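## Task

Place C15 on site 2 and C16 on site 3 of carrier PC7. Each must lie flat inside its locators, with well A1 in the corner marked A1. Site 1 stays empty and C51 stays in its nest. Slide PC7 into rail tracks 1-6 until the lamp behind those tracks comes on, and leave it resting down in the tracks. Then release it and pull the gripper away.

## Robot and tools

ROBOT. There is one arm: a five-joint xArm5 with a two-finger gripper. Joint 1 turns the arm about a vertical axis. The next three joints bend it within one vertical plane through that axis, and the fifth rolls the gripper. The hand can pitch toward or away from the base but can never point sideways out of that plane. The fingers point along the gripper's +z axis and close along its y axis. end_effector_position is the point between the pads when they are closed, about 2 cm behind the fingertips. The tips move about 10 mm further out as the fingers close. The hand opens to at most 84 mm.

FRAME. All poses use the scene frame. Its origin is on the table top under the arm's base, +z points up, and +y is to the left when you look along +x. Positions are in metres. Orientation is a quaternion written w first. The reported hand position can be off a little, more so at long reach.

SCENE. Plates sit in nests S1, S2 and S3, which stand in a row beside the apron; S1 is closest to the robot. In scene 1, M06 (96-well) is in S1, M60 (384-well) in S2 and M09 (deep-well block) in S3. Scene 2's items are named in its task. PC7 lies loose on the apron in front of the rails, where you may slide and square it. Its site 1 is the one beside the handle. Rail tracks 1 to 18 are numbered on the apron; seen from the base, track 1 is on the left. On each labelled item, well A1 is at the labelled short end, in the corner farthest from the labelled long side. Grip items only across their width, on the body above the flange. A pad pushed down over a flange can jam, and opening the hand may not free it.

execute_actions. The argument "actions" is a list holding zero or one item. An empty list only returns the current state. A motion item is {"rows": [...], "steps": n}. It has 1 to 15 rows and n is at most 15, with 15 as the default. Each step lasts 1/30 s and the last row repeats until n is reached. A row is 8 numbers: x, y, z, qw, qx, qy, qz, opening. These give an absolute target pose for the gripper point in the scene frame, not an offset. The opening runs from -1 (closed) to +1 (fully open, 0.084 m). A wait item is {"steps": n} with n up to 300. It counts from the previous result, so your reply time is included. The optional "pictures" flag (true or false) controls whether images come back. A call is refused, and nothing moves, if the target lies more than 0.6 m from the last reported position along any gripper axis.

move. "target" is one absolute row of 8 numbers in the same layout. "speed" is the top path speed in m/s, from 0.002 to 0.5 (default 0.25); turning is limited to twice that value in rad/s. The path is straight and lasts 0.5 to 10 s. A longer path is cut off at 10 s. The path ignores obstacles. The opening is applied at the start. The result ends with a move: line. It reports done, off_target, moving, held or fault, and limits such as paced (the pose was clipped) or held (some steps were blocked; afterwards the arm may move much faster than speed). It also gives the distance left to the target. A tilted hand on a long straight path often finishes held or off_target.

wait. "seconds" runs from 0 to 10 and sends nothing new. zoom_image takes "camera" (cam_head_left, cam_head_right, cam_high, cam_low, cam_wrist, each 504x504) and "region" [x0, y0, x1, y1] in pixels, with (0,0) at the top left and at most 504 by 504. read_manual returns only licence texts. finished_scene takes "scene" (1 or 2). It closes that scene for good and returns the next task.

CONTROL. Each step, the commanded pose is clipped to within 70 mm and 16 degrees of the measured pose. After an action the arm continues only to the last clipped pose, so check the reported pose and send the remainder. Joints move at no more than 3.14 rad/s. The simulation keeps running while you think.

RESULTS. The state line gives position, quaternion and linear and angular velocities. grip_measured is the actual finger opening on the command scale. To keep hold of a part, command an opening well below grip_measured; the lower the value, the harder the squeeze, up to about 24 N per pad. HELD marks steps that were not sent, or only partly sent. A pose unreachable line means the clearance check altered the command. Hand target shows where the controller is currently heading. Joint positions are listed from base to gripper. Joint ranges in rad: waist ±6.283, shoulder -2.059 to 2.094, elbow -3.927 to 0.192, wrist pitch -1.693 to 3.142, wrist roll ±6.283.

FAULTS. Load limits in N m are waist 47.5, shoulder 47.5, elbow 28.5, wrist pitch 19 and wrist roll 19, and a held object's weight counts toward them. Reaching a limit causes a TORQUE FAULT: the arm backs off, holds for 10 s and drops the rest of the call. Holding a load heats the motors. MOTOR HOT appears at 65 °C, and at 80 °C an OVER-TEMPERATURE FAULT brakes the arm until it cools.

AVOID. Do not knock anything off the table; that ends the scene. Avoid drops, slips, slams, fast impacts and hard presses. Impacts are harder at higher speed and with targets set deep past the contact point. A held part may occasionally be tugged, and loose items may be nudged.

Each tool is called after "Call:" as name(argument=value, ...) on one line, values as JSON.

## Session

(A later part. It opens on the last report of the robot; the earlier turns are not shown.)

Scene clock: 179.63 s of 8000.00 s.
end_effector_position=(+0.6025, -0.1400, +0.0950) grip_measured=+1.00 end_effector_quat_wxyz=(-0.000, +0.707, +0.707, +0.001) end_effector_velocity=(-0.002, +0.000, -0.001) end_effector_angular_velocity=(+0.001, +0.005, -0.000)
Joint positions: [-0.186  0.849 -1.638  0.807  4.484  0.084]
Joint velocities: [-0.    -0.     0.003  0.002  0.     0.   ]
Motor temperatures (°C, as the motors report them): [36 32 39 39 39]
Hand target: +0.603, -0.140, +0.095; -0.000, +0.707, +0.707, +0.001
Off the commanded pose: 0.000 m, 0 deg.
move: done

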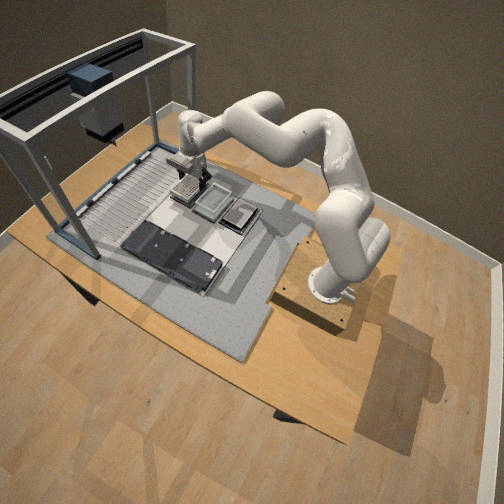

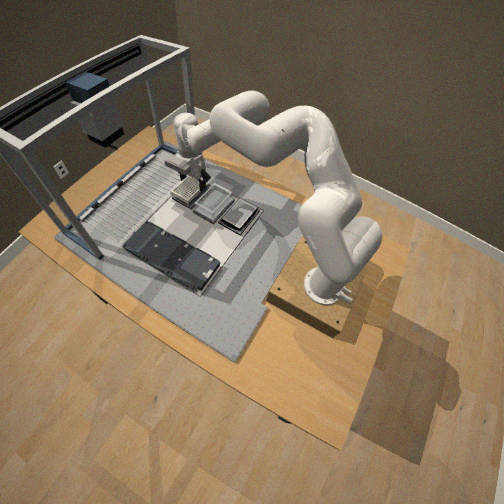

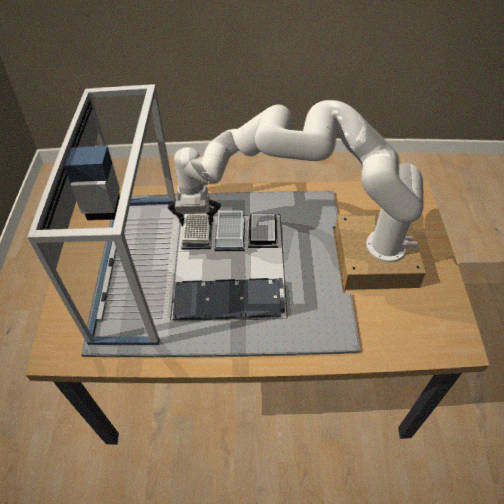

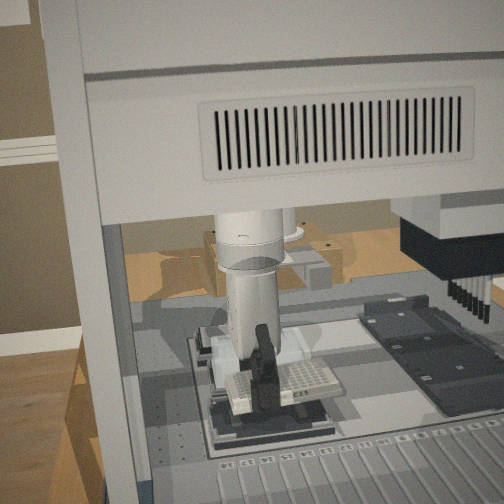

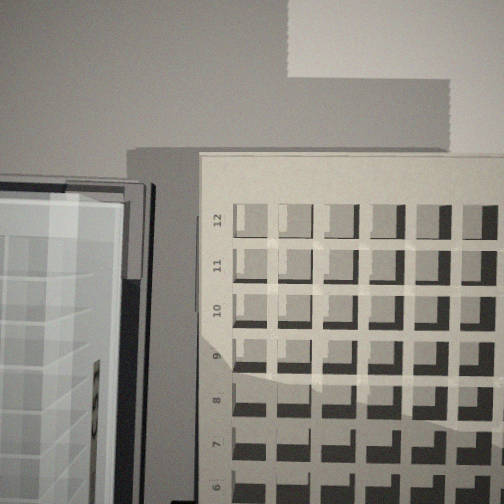

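Call:
move(target=[0.6025,-0.158,0.088,0,0.7071,0.7071,0,1], speed=0.02)

Call:
move(target=[0.6025,-0.158,0.067,0,0.7071,0.7071,0,1], speed=0.01)

Call:
move(target=[0.6025,-0.220,0.072,0,0.7071,0.7071,0,1], speed=0.008)

Scene clock: 186.03 s of 8000.00 s.
end_effector_position=(+0.6025, -0.1579, +0.0880) grip_measured=+1.00 end_effector_quat_wxyz=(-0.000, +0.707, +0.707, +0.001) end_effector_velocity=(+0.001, -0.000, +0.001) end_effector_angular_velocity=(-0.000, -0.002, +0.002)
Joint positions: [-0.214  0.877 -1.667  0.807  4.456  0.084]
Joint velocities: [ 0.     0.001 -0.004  0.001 -0.002  0.   ]
Motor temperatures (°C, as the motors report them): [36 32 40 39 39]
Hand target: +0.602, -0.158, +0.088; -0.000, +0.707, +0.707, +0.001
Off the commanded pose: 0.000 m, 0 deg.
After step 90, 2.17 s passed at rest.
move: done

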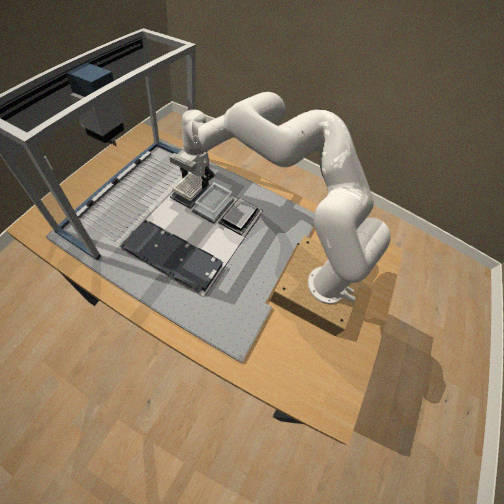

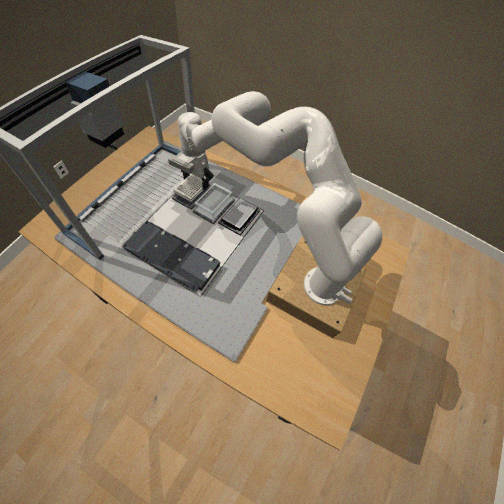

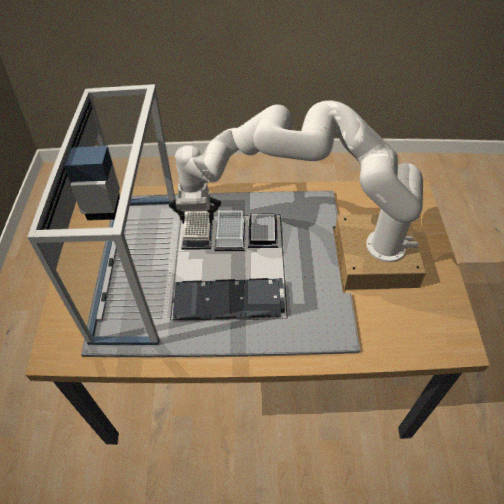

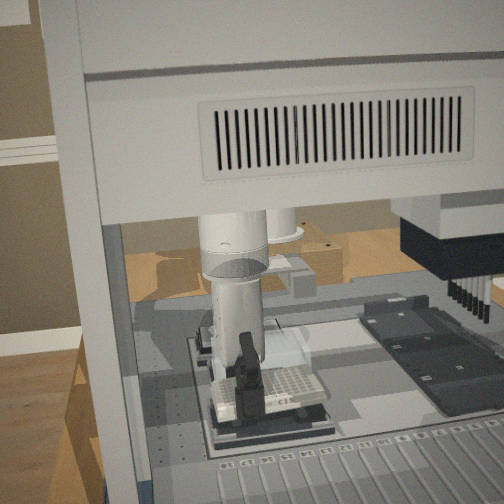

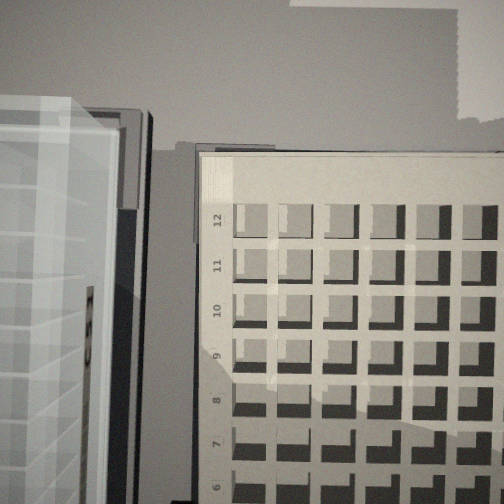

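Scene clock: 188.37 s of 8000.00 s.
end_effector_position=(+0.6032, -0.1580, +0.0683) grip_measured=+1.00 end_effector_quat_wxyz=(+0.000, +0.707, +0.707, +0.001) end_effector_velocity=(-0.000, -0.000, -0.002) end_effector_angular_velocity=(+0.000, +0.000, +0.001)
Joint positions: [-0.214  0.919 -1.679  0.775  4.456  0.084]
Joint velocities: [-0.     0.003  0.001 -0.004 -0.001  0.   ]
Motor temperatures (°C, as the motors report them): [36 32 40 39 39]
Hand target: +0.602, -0.158, +0.067; -0.000, +0.707, +0.707, +0.001
Off the commanded pose: 0.001 m, 0 deg.
move: done

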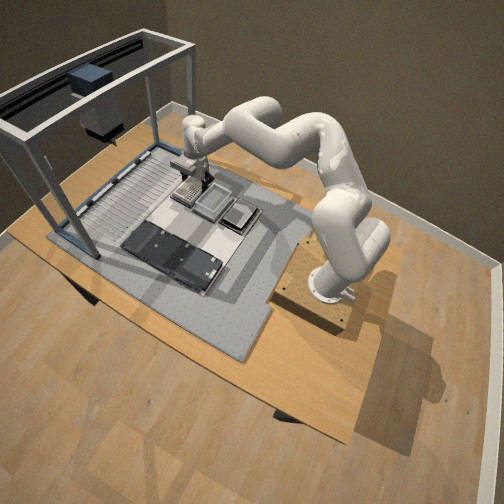

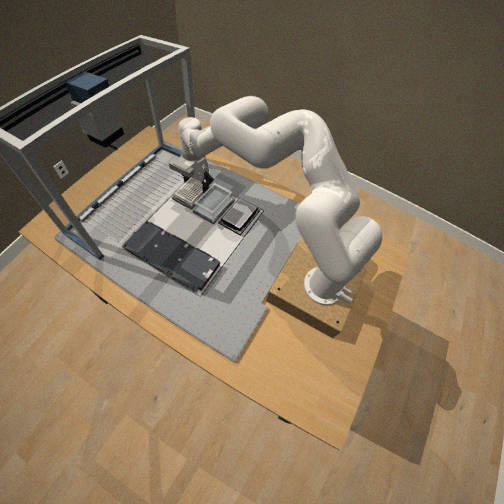

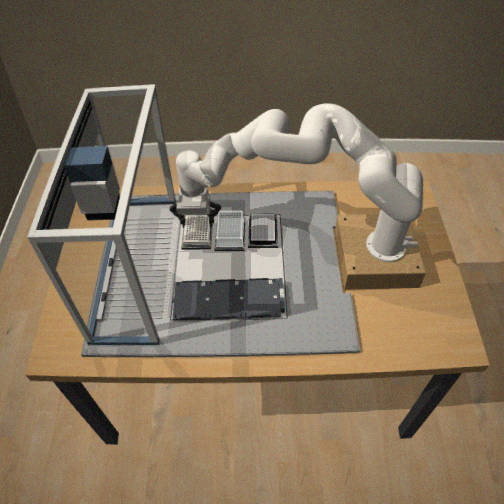

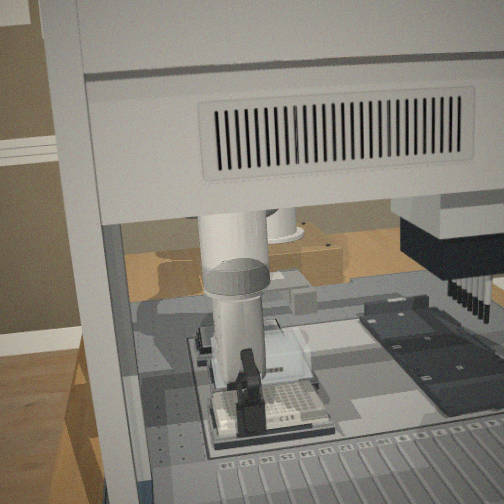

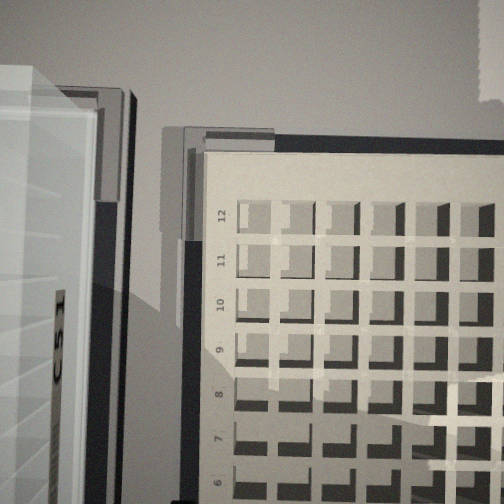

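Scene clock: 196.33 s of 8000.00 s.
end_effector_position=(+0.6024, -0.2199, +0.0720) grip_measured=+1.00 end_effector_quat_wxyz=(-0.001, +0.707, +0.707, +0.002) end_effector_velocity=(+0.001, -0.000, +0.000) end_effector_angular_velocity=(-0.000, -0.001, +0.001)
Joint positions: [-0.308  0.975 -1.795  0.838  4.362  0.084]
Joint velocities: [-0.     0.001 -0.003  0.    -0.001 -0.   ]
Motor temperatures (°C, as the motors report them): [36 32 40 39 39]
Hand target: +0.602, -0.220, +0.072; -0.001, +0.707, +0.707, +0.002
Off the commanded pose: 0.000 m, 0 deg.
move: done

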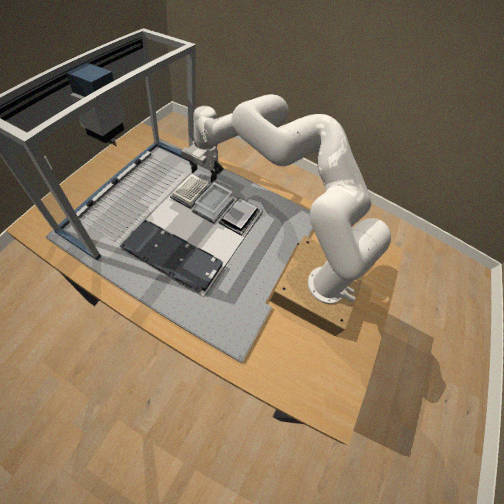

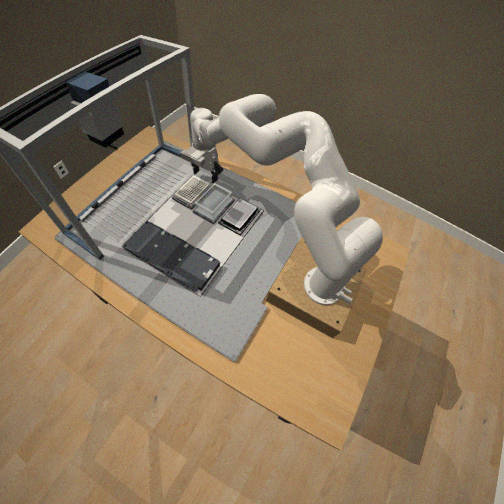

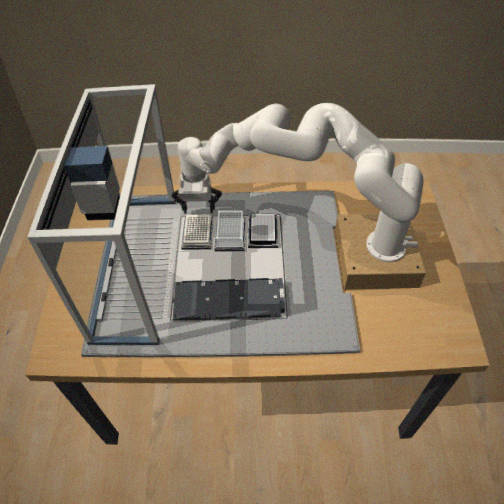

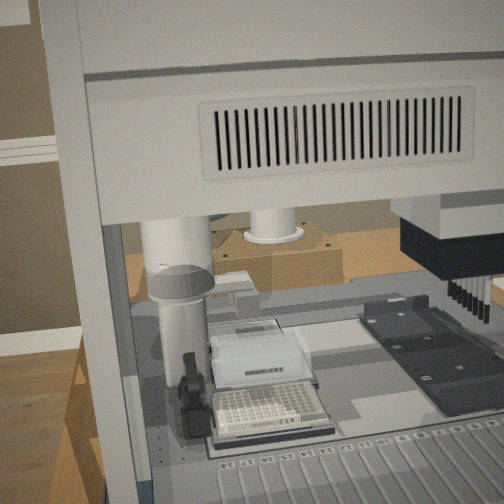

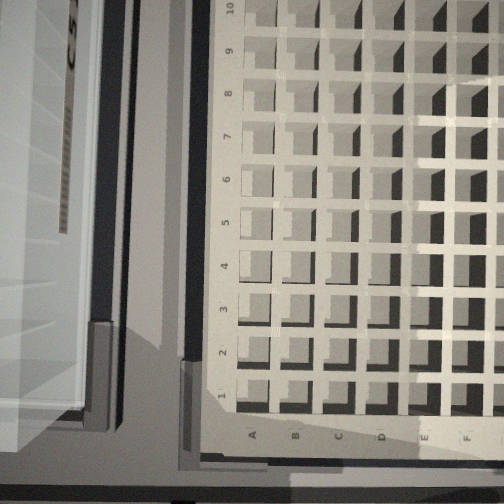

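Call:
move(target=[0.603,-0.20,0.11,0,0.7071,0.7071,0,1], speed=0.08)

Call:
move(target=[0.603,-0.133,0.10,0,0.7071,0.7071,0,1], speed=0.08)

Call:
move(target=[0.603,-0.133,0.073,0,0.7071,0.7071,0,1], speed=0.015)

Call:
move(target=[0.603,-0.133,0.073,0,0.7071,0.7071,0,0.6])

Call:
move(target=[0.603,-0.133,0.14,0,0.7071,0.7071,0,0.6], speed=0.05)

Scene clock: 200.97 s of 8000.00 s.
end_effector_position=(+0.6027, -0.2001, +0.1095) grip_measured=+1.00 end_effector_quat_wxyz=(-0.001, +0.707, +0.707, +0.001) end_effector_velocity=(-0.000, +0.000, +0.000) end_effector_angular_velocity=(+0.000, +0.000, +0.000)
Joint positions: [-0.278  0.879 -1.74   0.88   4.392  0.084]
Joint velocities: [ 0.001 -0.002  0.002  0.001  0.     0.   ]
Motor temperatures (°C, as the motors report them): [36 32 40 39 39]
Hand target: +0.603, -0.200, +0.110; -0.001, +0.707, +0.707, +0.001
Off the commanded pose: 0.001 m, 0 deg.
After step 90, 0.70 s passed at rest.
move: done

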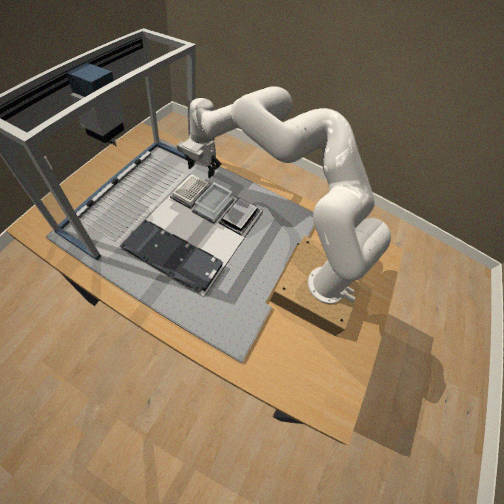

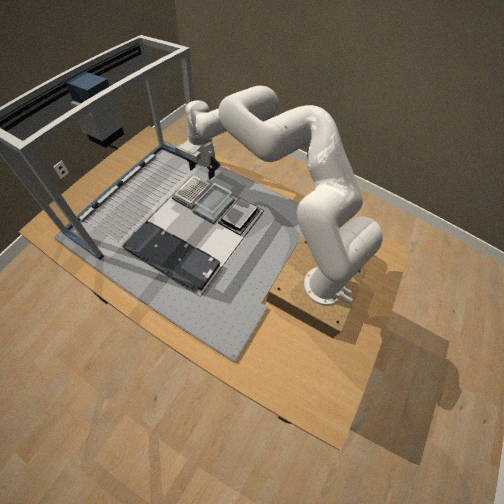

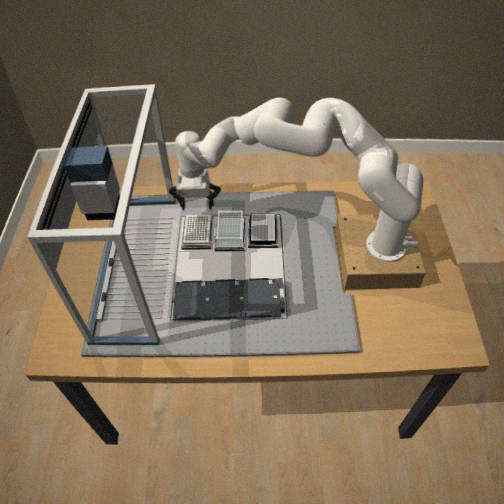

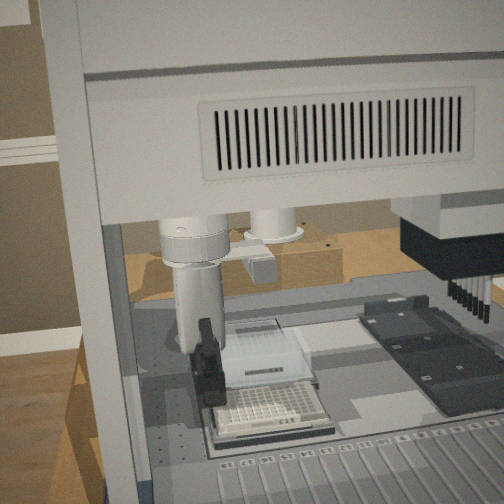

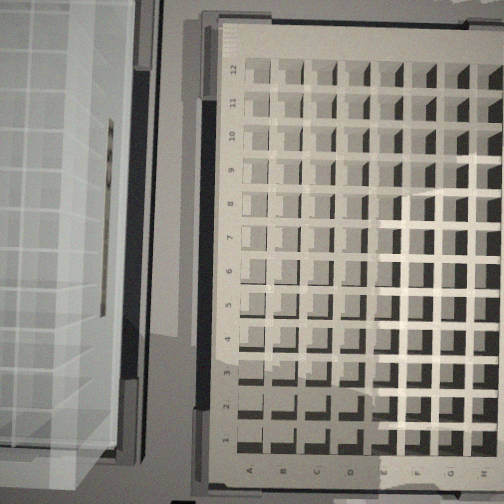

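Scene clock: 202.17 s of 8000.00 s.
end_effector_position=(+0.6031, -0.1334, +0.1001) grip_measured=+1.00 end_effector_quat_wxyz=(-0.000, +0.707, +0.707, +0.001) end_effector_velocity=(+0.001, +0.000, +0.001) end_effector_angular_velocity=(-0.001, -0.004, -0.002)
Joint positions: [-0.175  0.835 -1.631  0.813  4.495  0.084]
Joint velocities: [ 0.001 -0.001  0.001 -0.004  0.003 -0.   ]
Motor temperatures (°C, as the motors report them): [36 32 40 39 39]
Hand target: +0.603, -0.133, +0.100; -0.000, +0.707, +0.707, +0.000
Off the commanded pose: 0.000 m, 0 deg.
move: done

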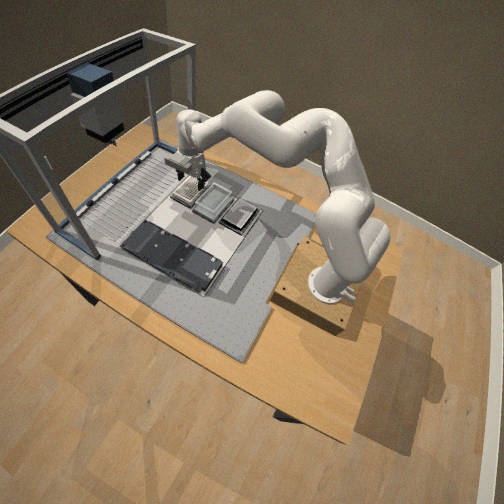

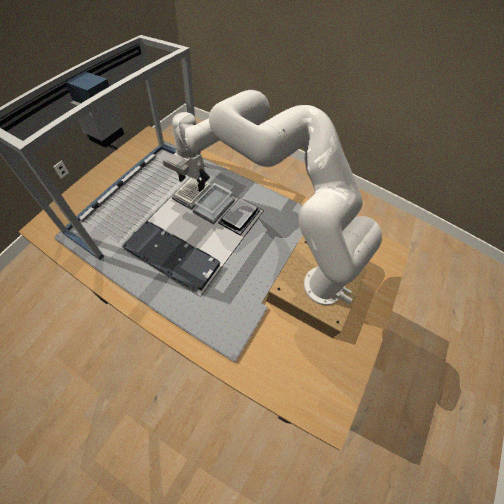

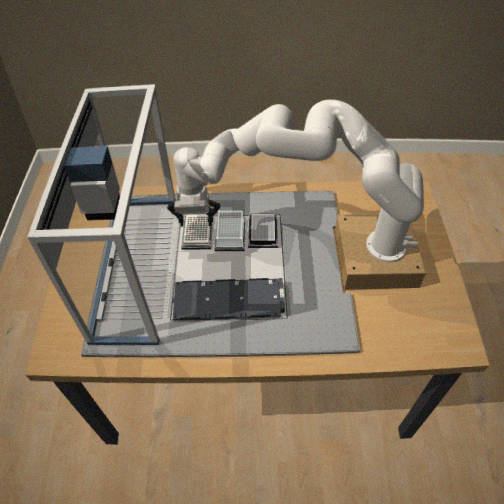

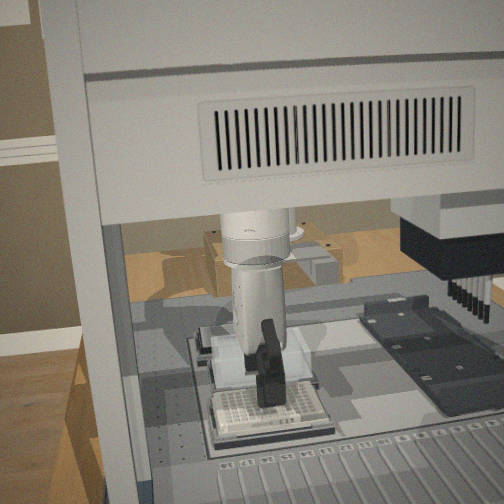

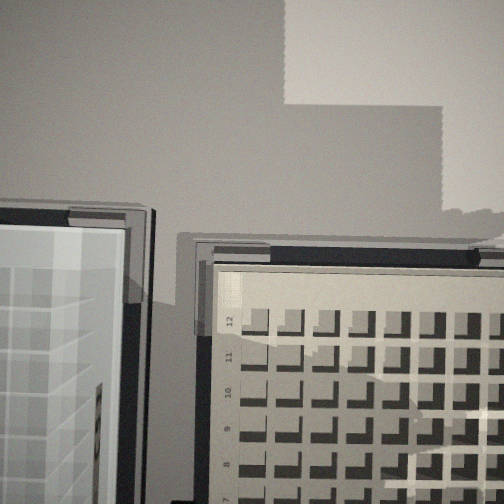

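Scene clock: 204.23 s of 8000.00 s.
end_effector_position=(+0.6030, -0.1330, +0.0731) grip_measured=+1.00 end_effector_quat_wxyz=(-0.000, +0.707, +0.707, +0.000) end_effector_velocity=(+0.001, -0.000, +0.001) end_effector_angular_velocity=(-0.001, -0.004, +0.001)
Joint positions: [-0.175  0.89  -1.641  0.768  4.495  0.084]
Joint velocities: [ 0.     0.    -0.001 -0.003 -0.001  0.   ]
Motor temperatures (°C, as the motors report them): [36 32 40 39 39]
Hand target: +0.603, -0.133, +0.073; -0.000, +0.707, +0.707, +0.000
Off the commanded pose: 0.000 m, 0 deg.
move: done

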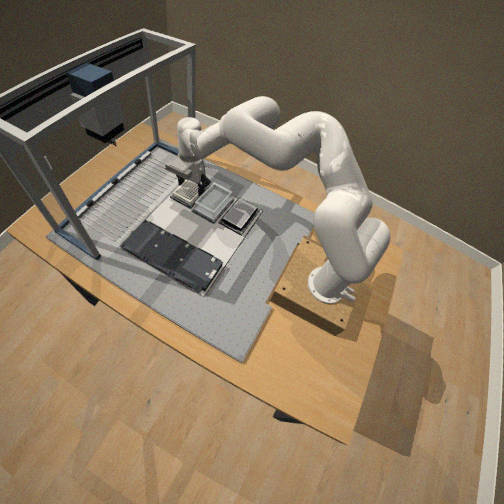

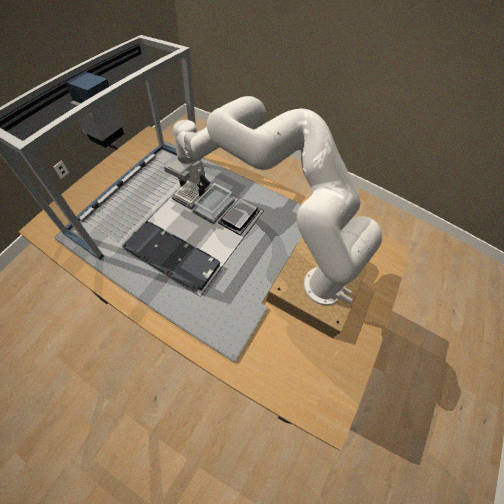

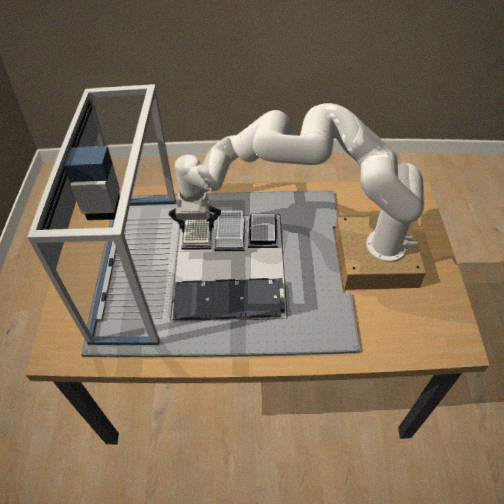

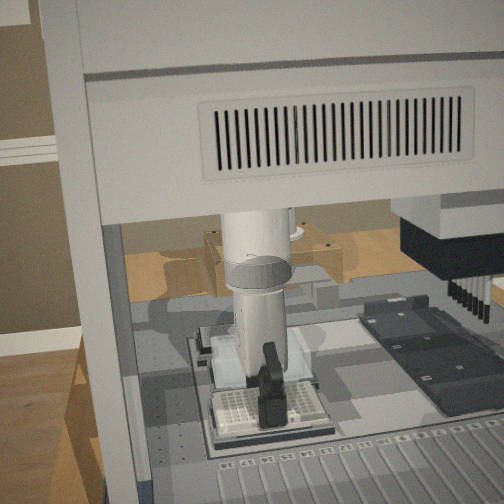

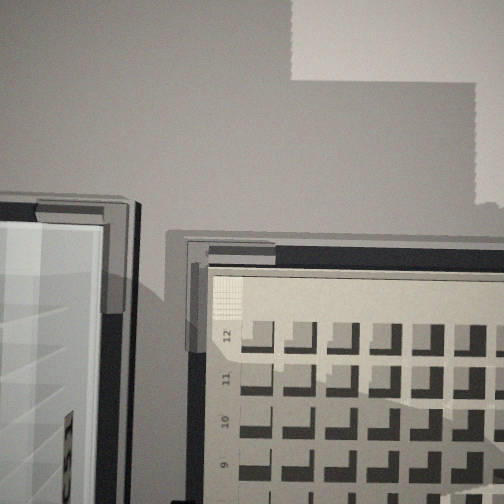

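Scene clock: 204.93 s of 8000.00 s.
end_effector_position=(+0.6032, -0.1330, +0.0733) grip_measured=+0.93 end_effector_quat_wxyz=(-0.000, +0.707, +0.707, +0.001) end_effector_velocity=(-0.000, +0.000, -0.000) end_effector_angular_velocity=(+0.000, +0.001, -0.000)
Joint positions: [-0.175  0.89  -1.642  0.768  4.495  0.081]
Joint velocities: [-0.     0.    -0.001  0.001  0.     0.   ]
Motor temperatures (°C, as the motors report them): [36 32 40 39 39]
Hand target: +0.603, -0.133, +0.073; -0.000, +0.707, +0.707, +0.000
Off the commanded pose: 0.000 m, 0 deg.
move: done

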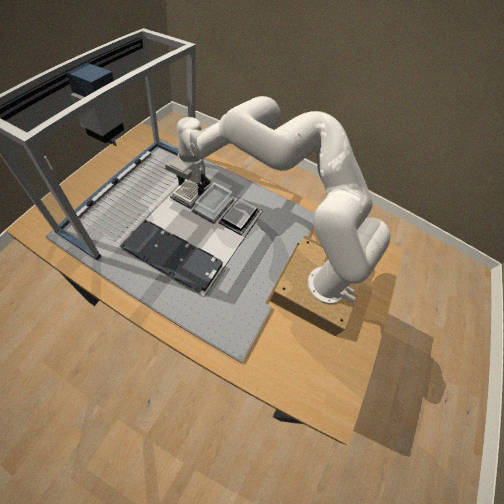

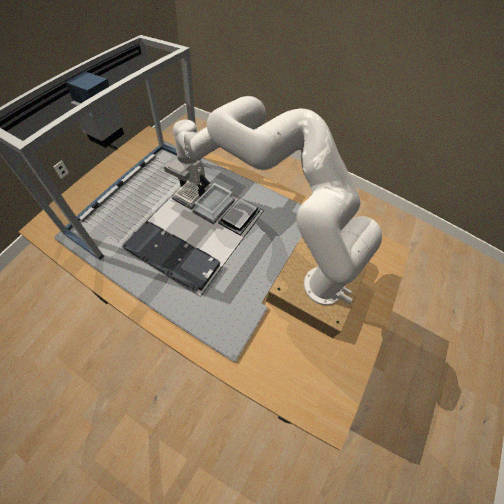

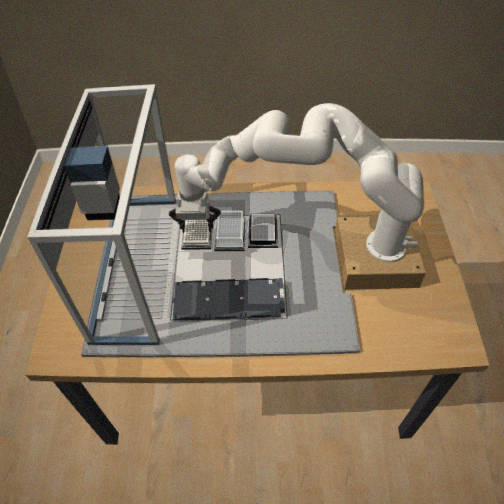

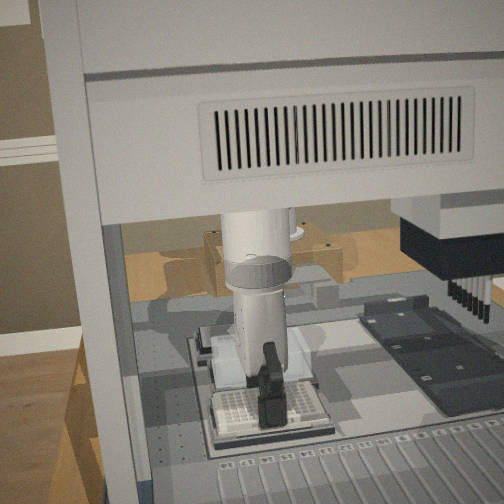

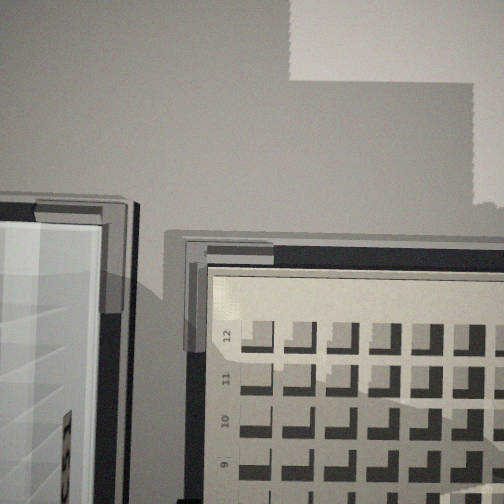

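Scene clock: 206.60 s of 8000.00 s.
end_effector_position=(+0.6028, -0.1330, +0.1396) grip_measured=+0.93 end_effector_quat_wxyz=(-0.001, +0.707, +0.707, +0.000) end_effector_velocity=(-0.002, +0.000, -0.002) end_effector_angular_velocity=(+0.001, +0.006, -0.001)
Joint positions: [-0.175  0.761 -1.629  0.885  4.495  0.081]
Joint velocities: [-0.     0.     0.003  0.003  0.001 -0.   ]
Motor temperatures (°C, as the motors report them): [36 32 40 39 39]
Hand target: +0.603, -0.133, +0.140; -0.000, +0.707, +0.707, +0.000
Off the commanded pose: 0.000 m, 0 deg.
move: done

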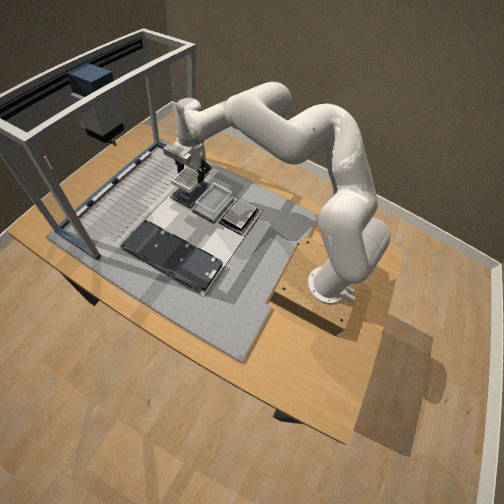

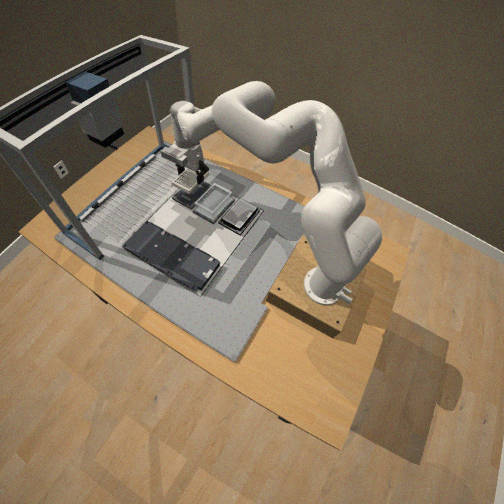

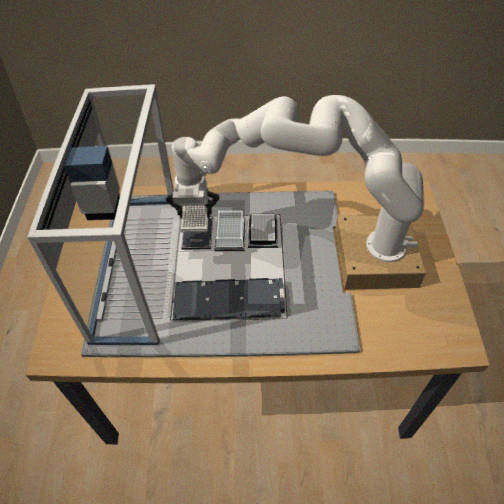

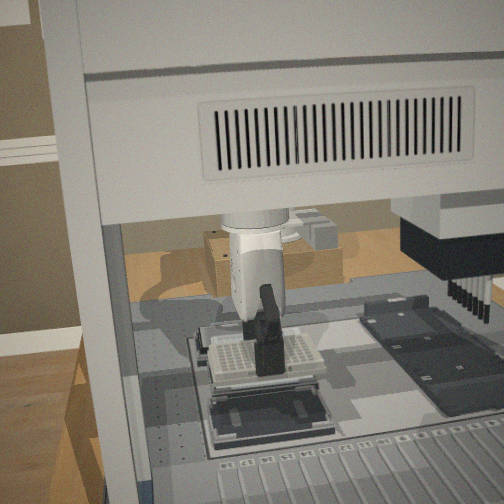

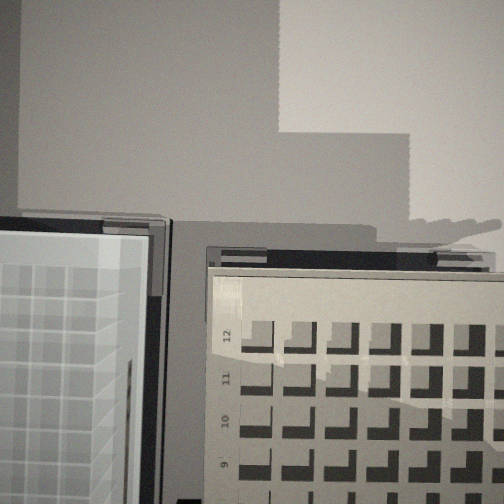

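Call:
move(target=[0.508,0.137,0.13,0,0.699,0.715,0,0.6], speed=0.15)

Call:
move(target=[0.508,0.137,0.088,0,0.699,0.715,0,0.6], speed=0.03)

Scene clock: 212.43 s of 8000.00 s.
end_effector_position=(+0.5086, +0.1364, +0.1301) grip_measured=+0.93 end_effector_quat_wxyz=(+0.003, +0.699, +0.715, -0.002) end_effector_velocity=(-0.000, +0.002, +0.000) end_effector_angular_velocity=(+0.000, -0.001, -0.001)
Joint positions: [ 0.304  0.505 -1.162  0.673  4.952  0.081]
Joint velocities: [ 0.004 -0.    -0.    -0.001  0.005  0.   ]
Motor temperatures (°C, as the motors report them): [36 32 40 39 39]
Hand target: +0.508, +0.137, +0.130; +0.003, +0.699, +0.715, -0.002
Off the commanded pose: 0.001 m, 0 deg.
After step 90, 0.50 s passed at rest.
move: done

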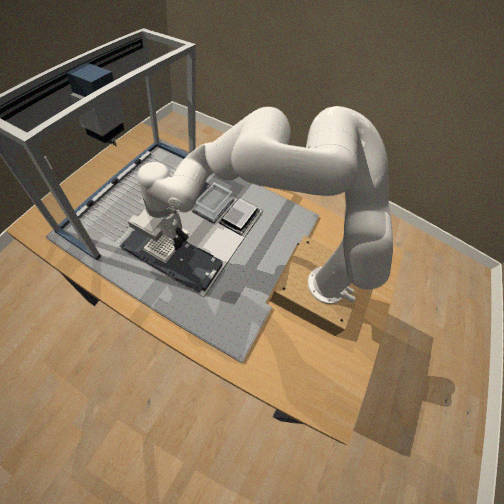

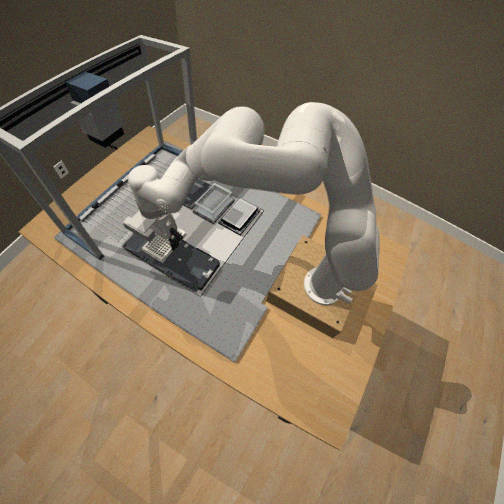

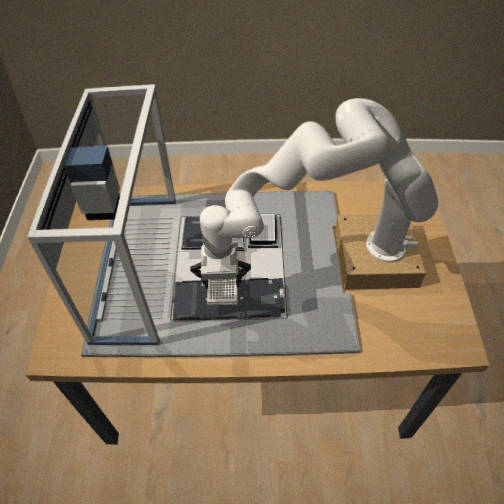

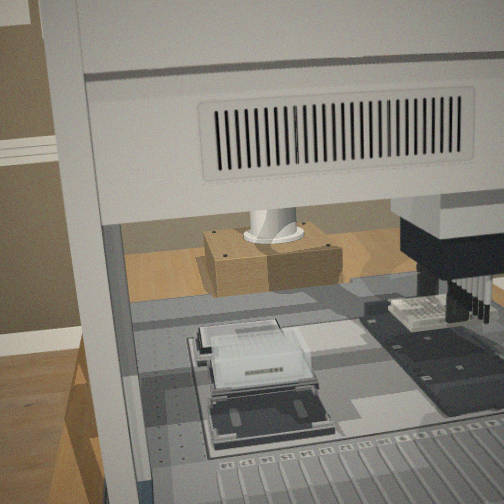

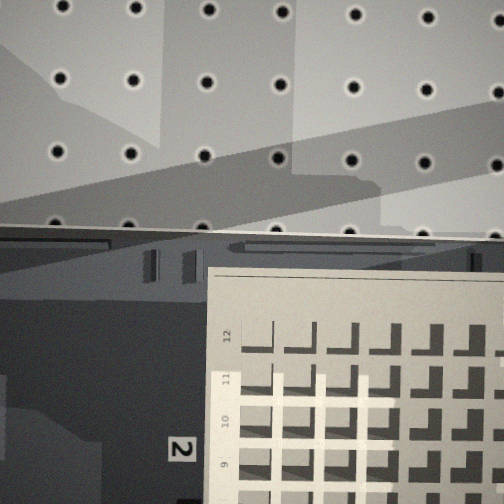

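Scene clock: 214.13 s of 8000.00 s.
end_effector_position=(+0.5080, +0.1370, +0.0882) grip_measured=+0.93 end_effector_quat_wxyz=(+0.003, +0.699, +0.715, -0.002) end_effector_velocity=(+0.001, +0.000, +0.000) end_effector_angular_velocity=(+0.001, -0.004, -0.000)
Joint positions: [ 0.306  0.599 -1.165  0.582  4.953  0.081]
Joint velocities: [ 0.     0.001 -0.001 -0.004  0.001  0.   ]
Motor temperatures (°C, as the motors report them): [36 32 40 39 39]
Hand target: +0.508, +0.137, +0.088; +0.003, +0.699, +0.715, -0.002
Off the commanded pose: 0.000 m, 0 deg.
move: done

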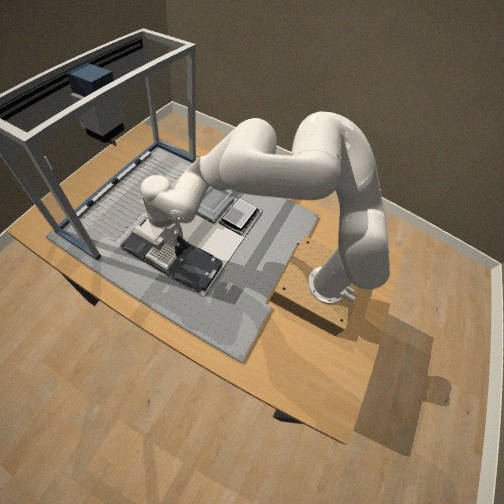

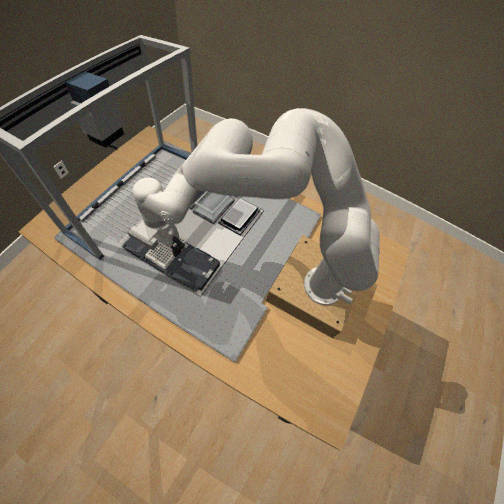

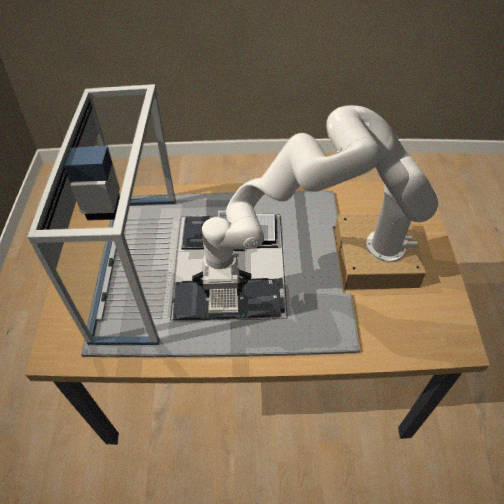

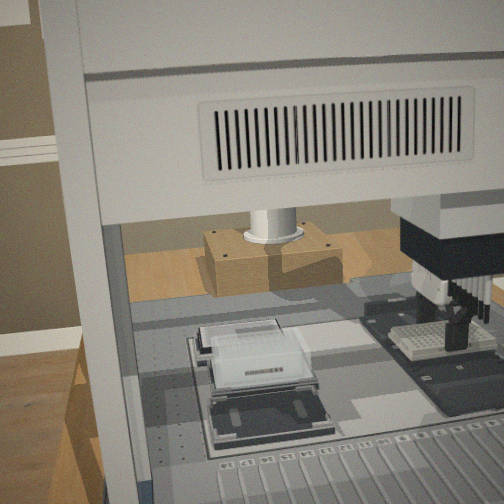

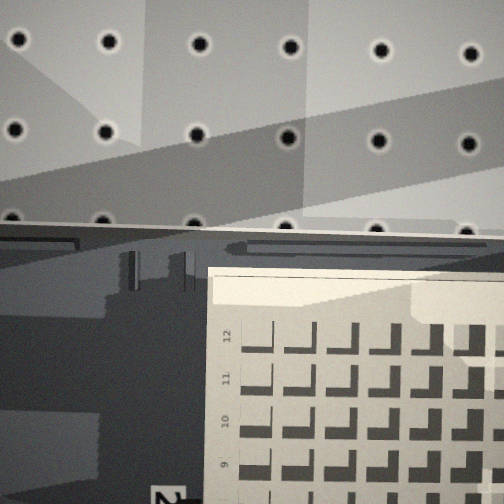

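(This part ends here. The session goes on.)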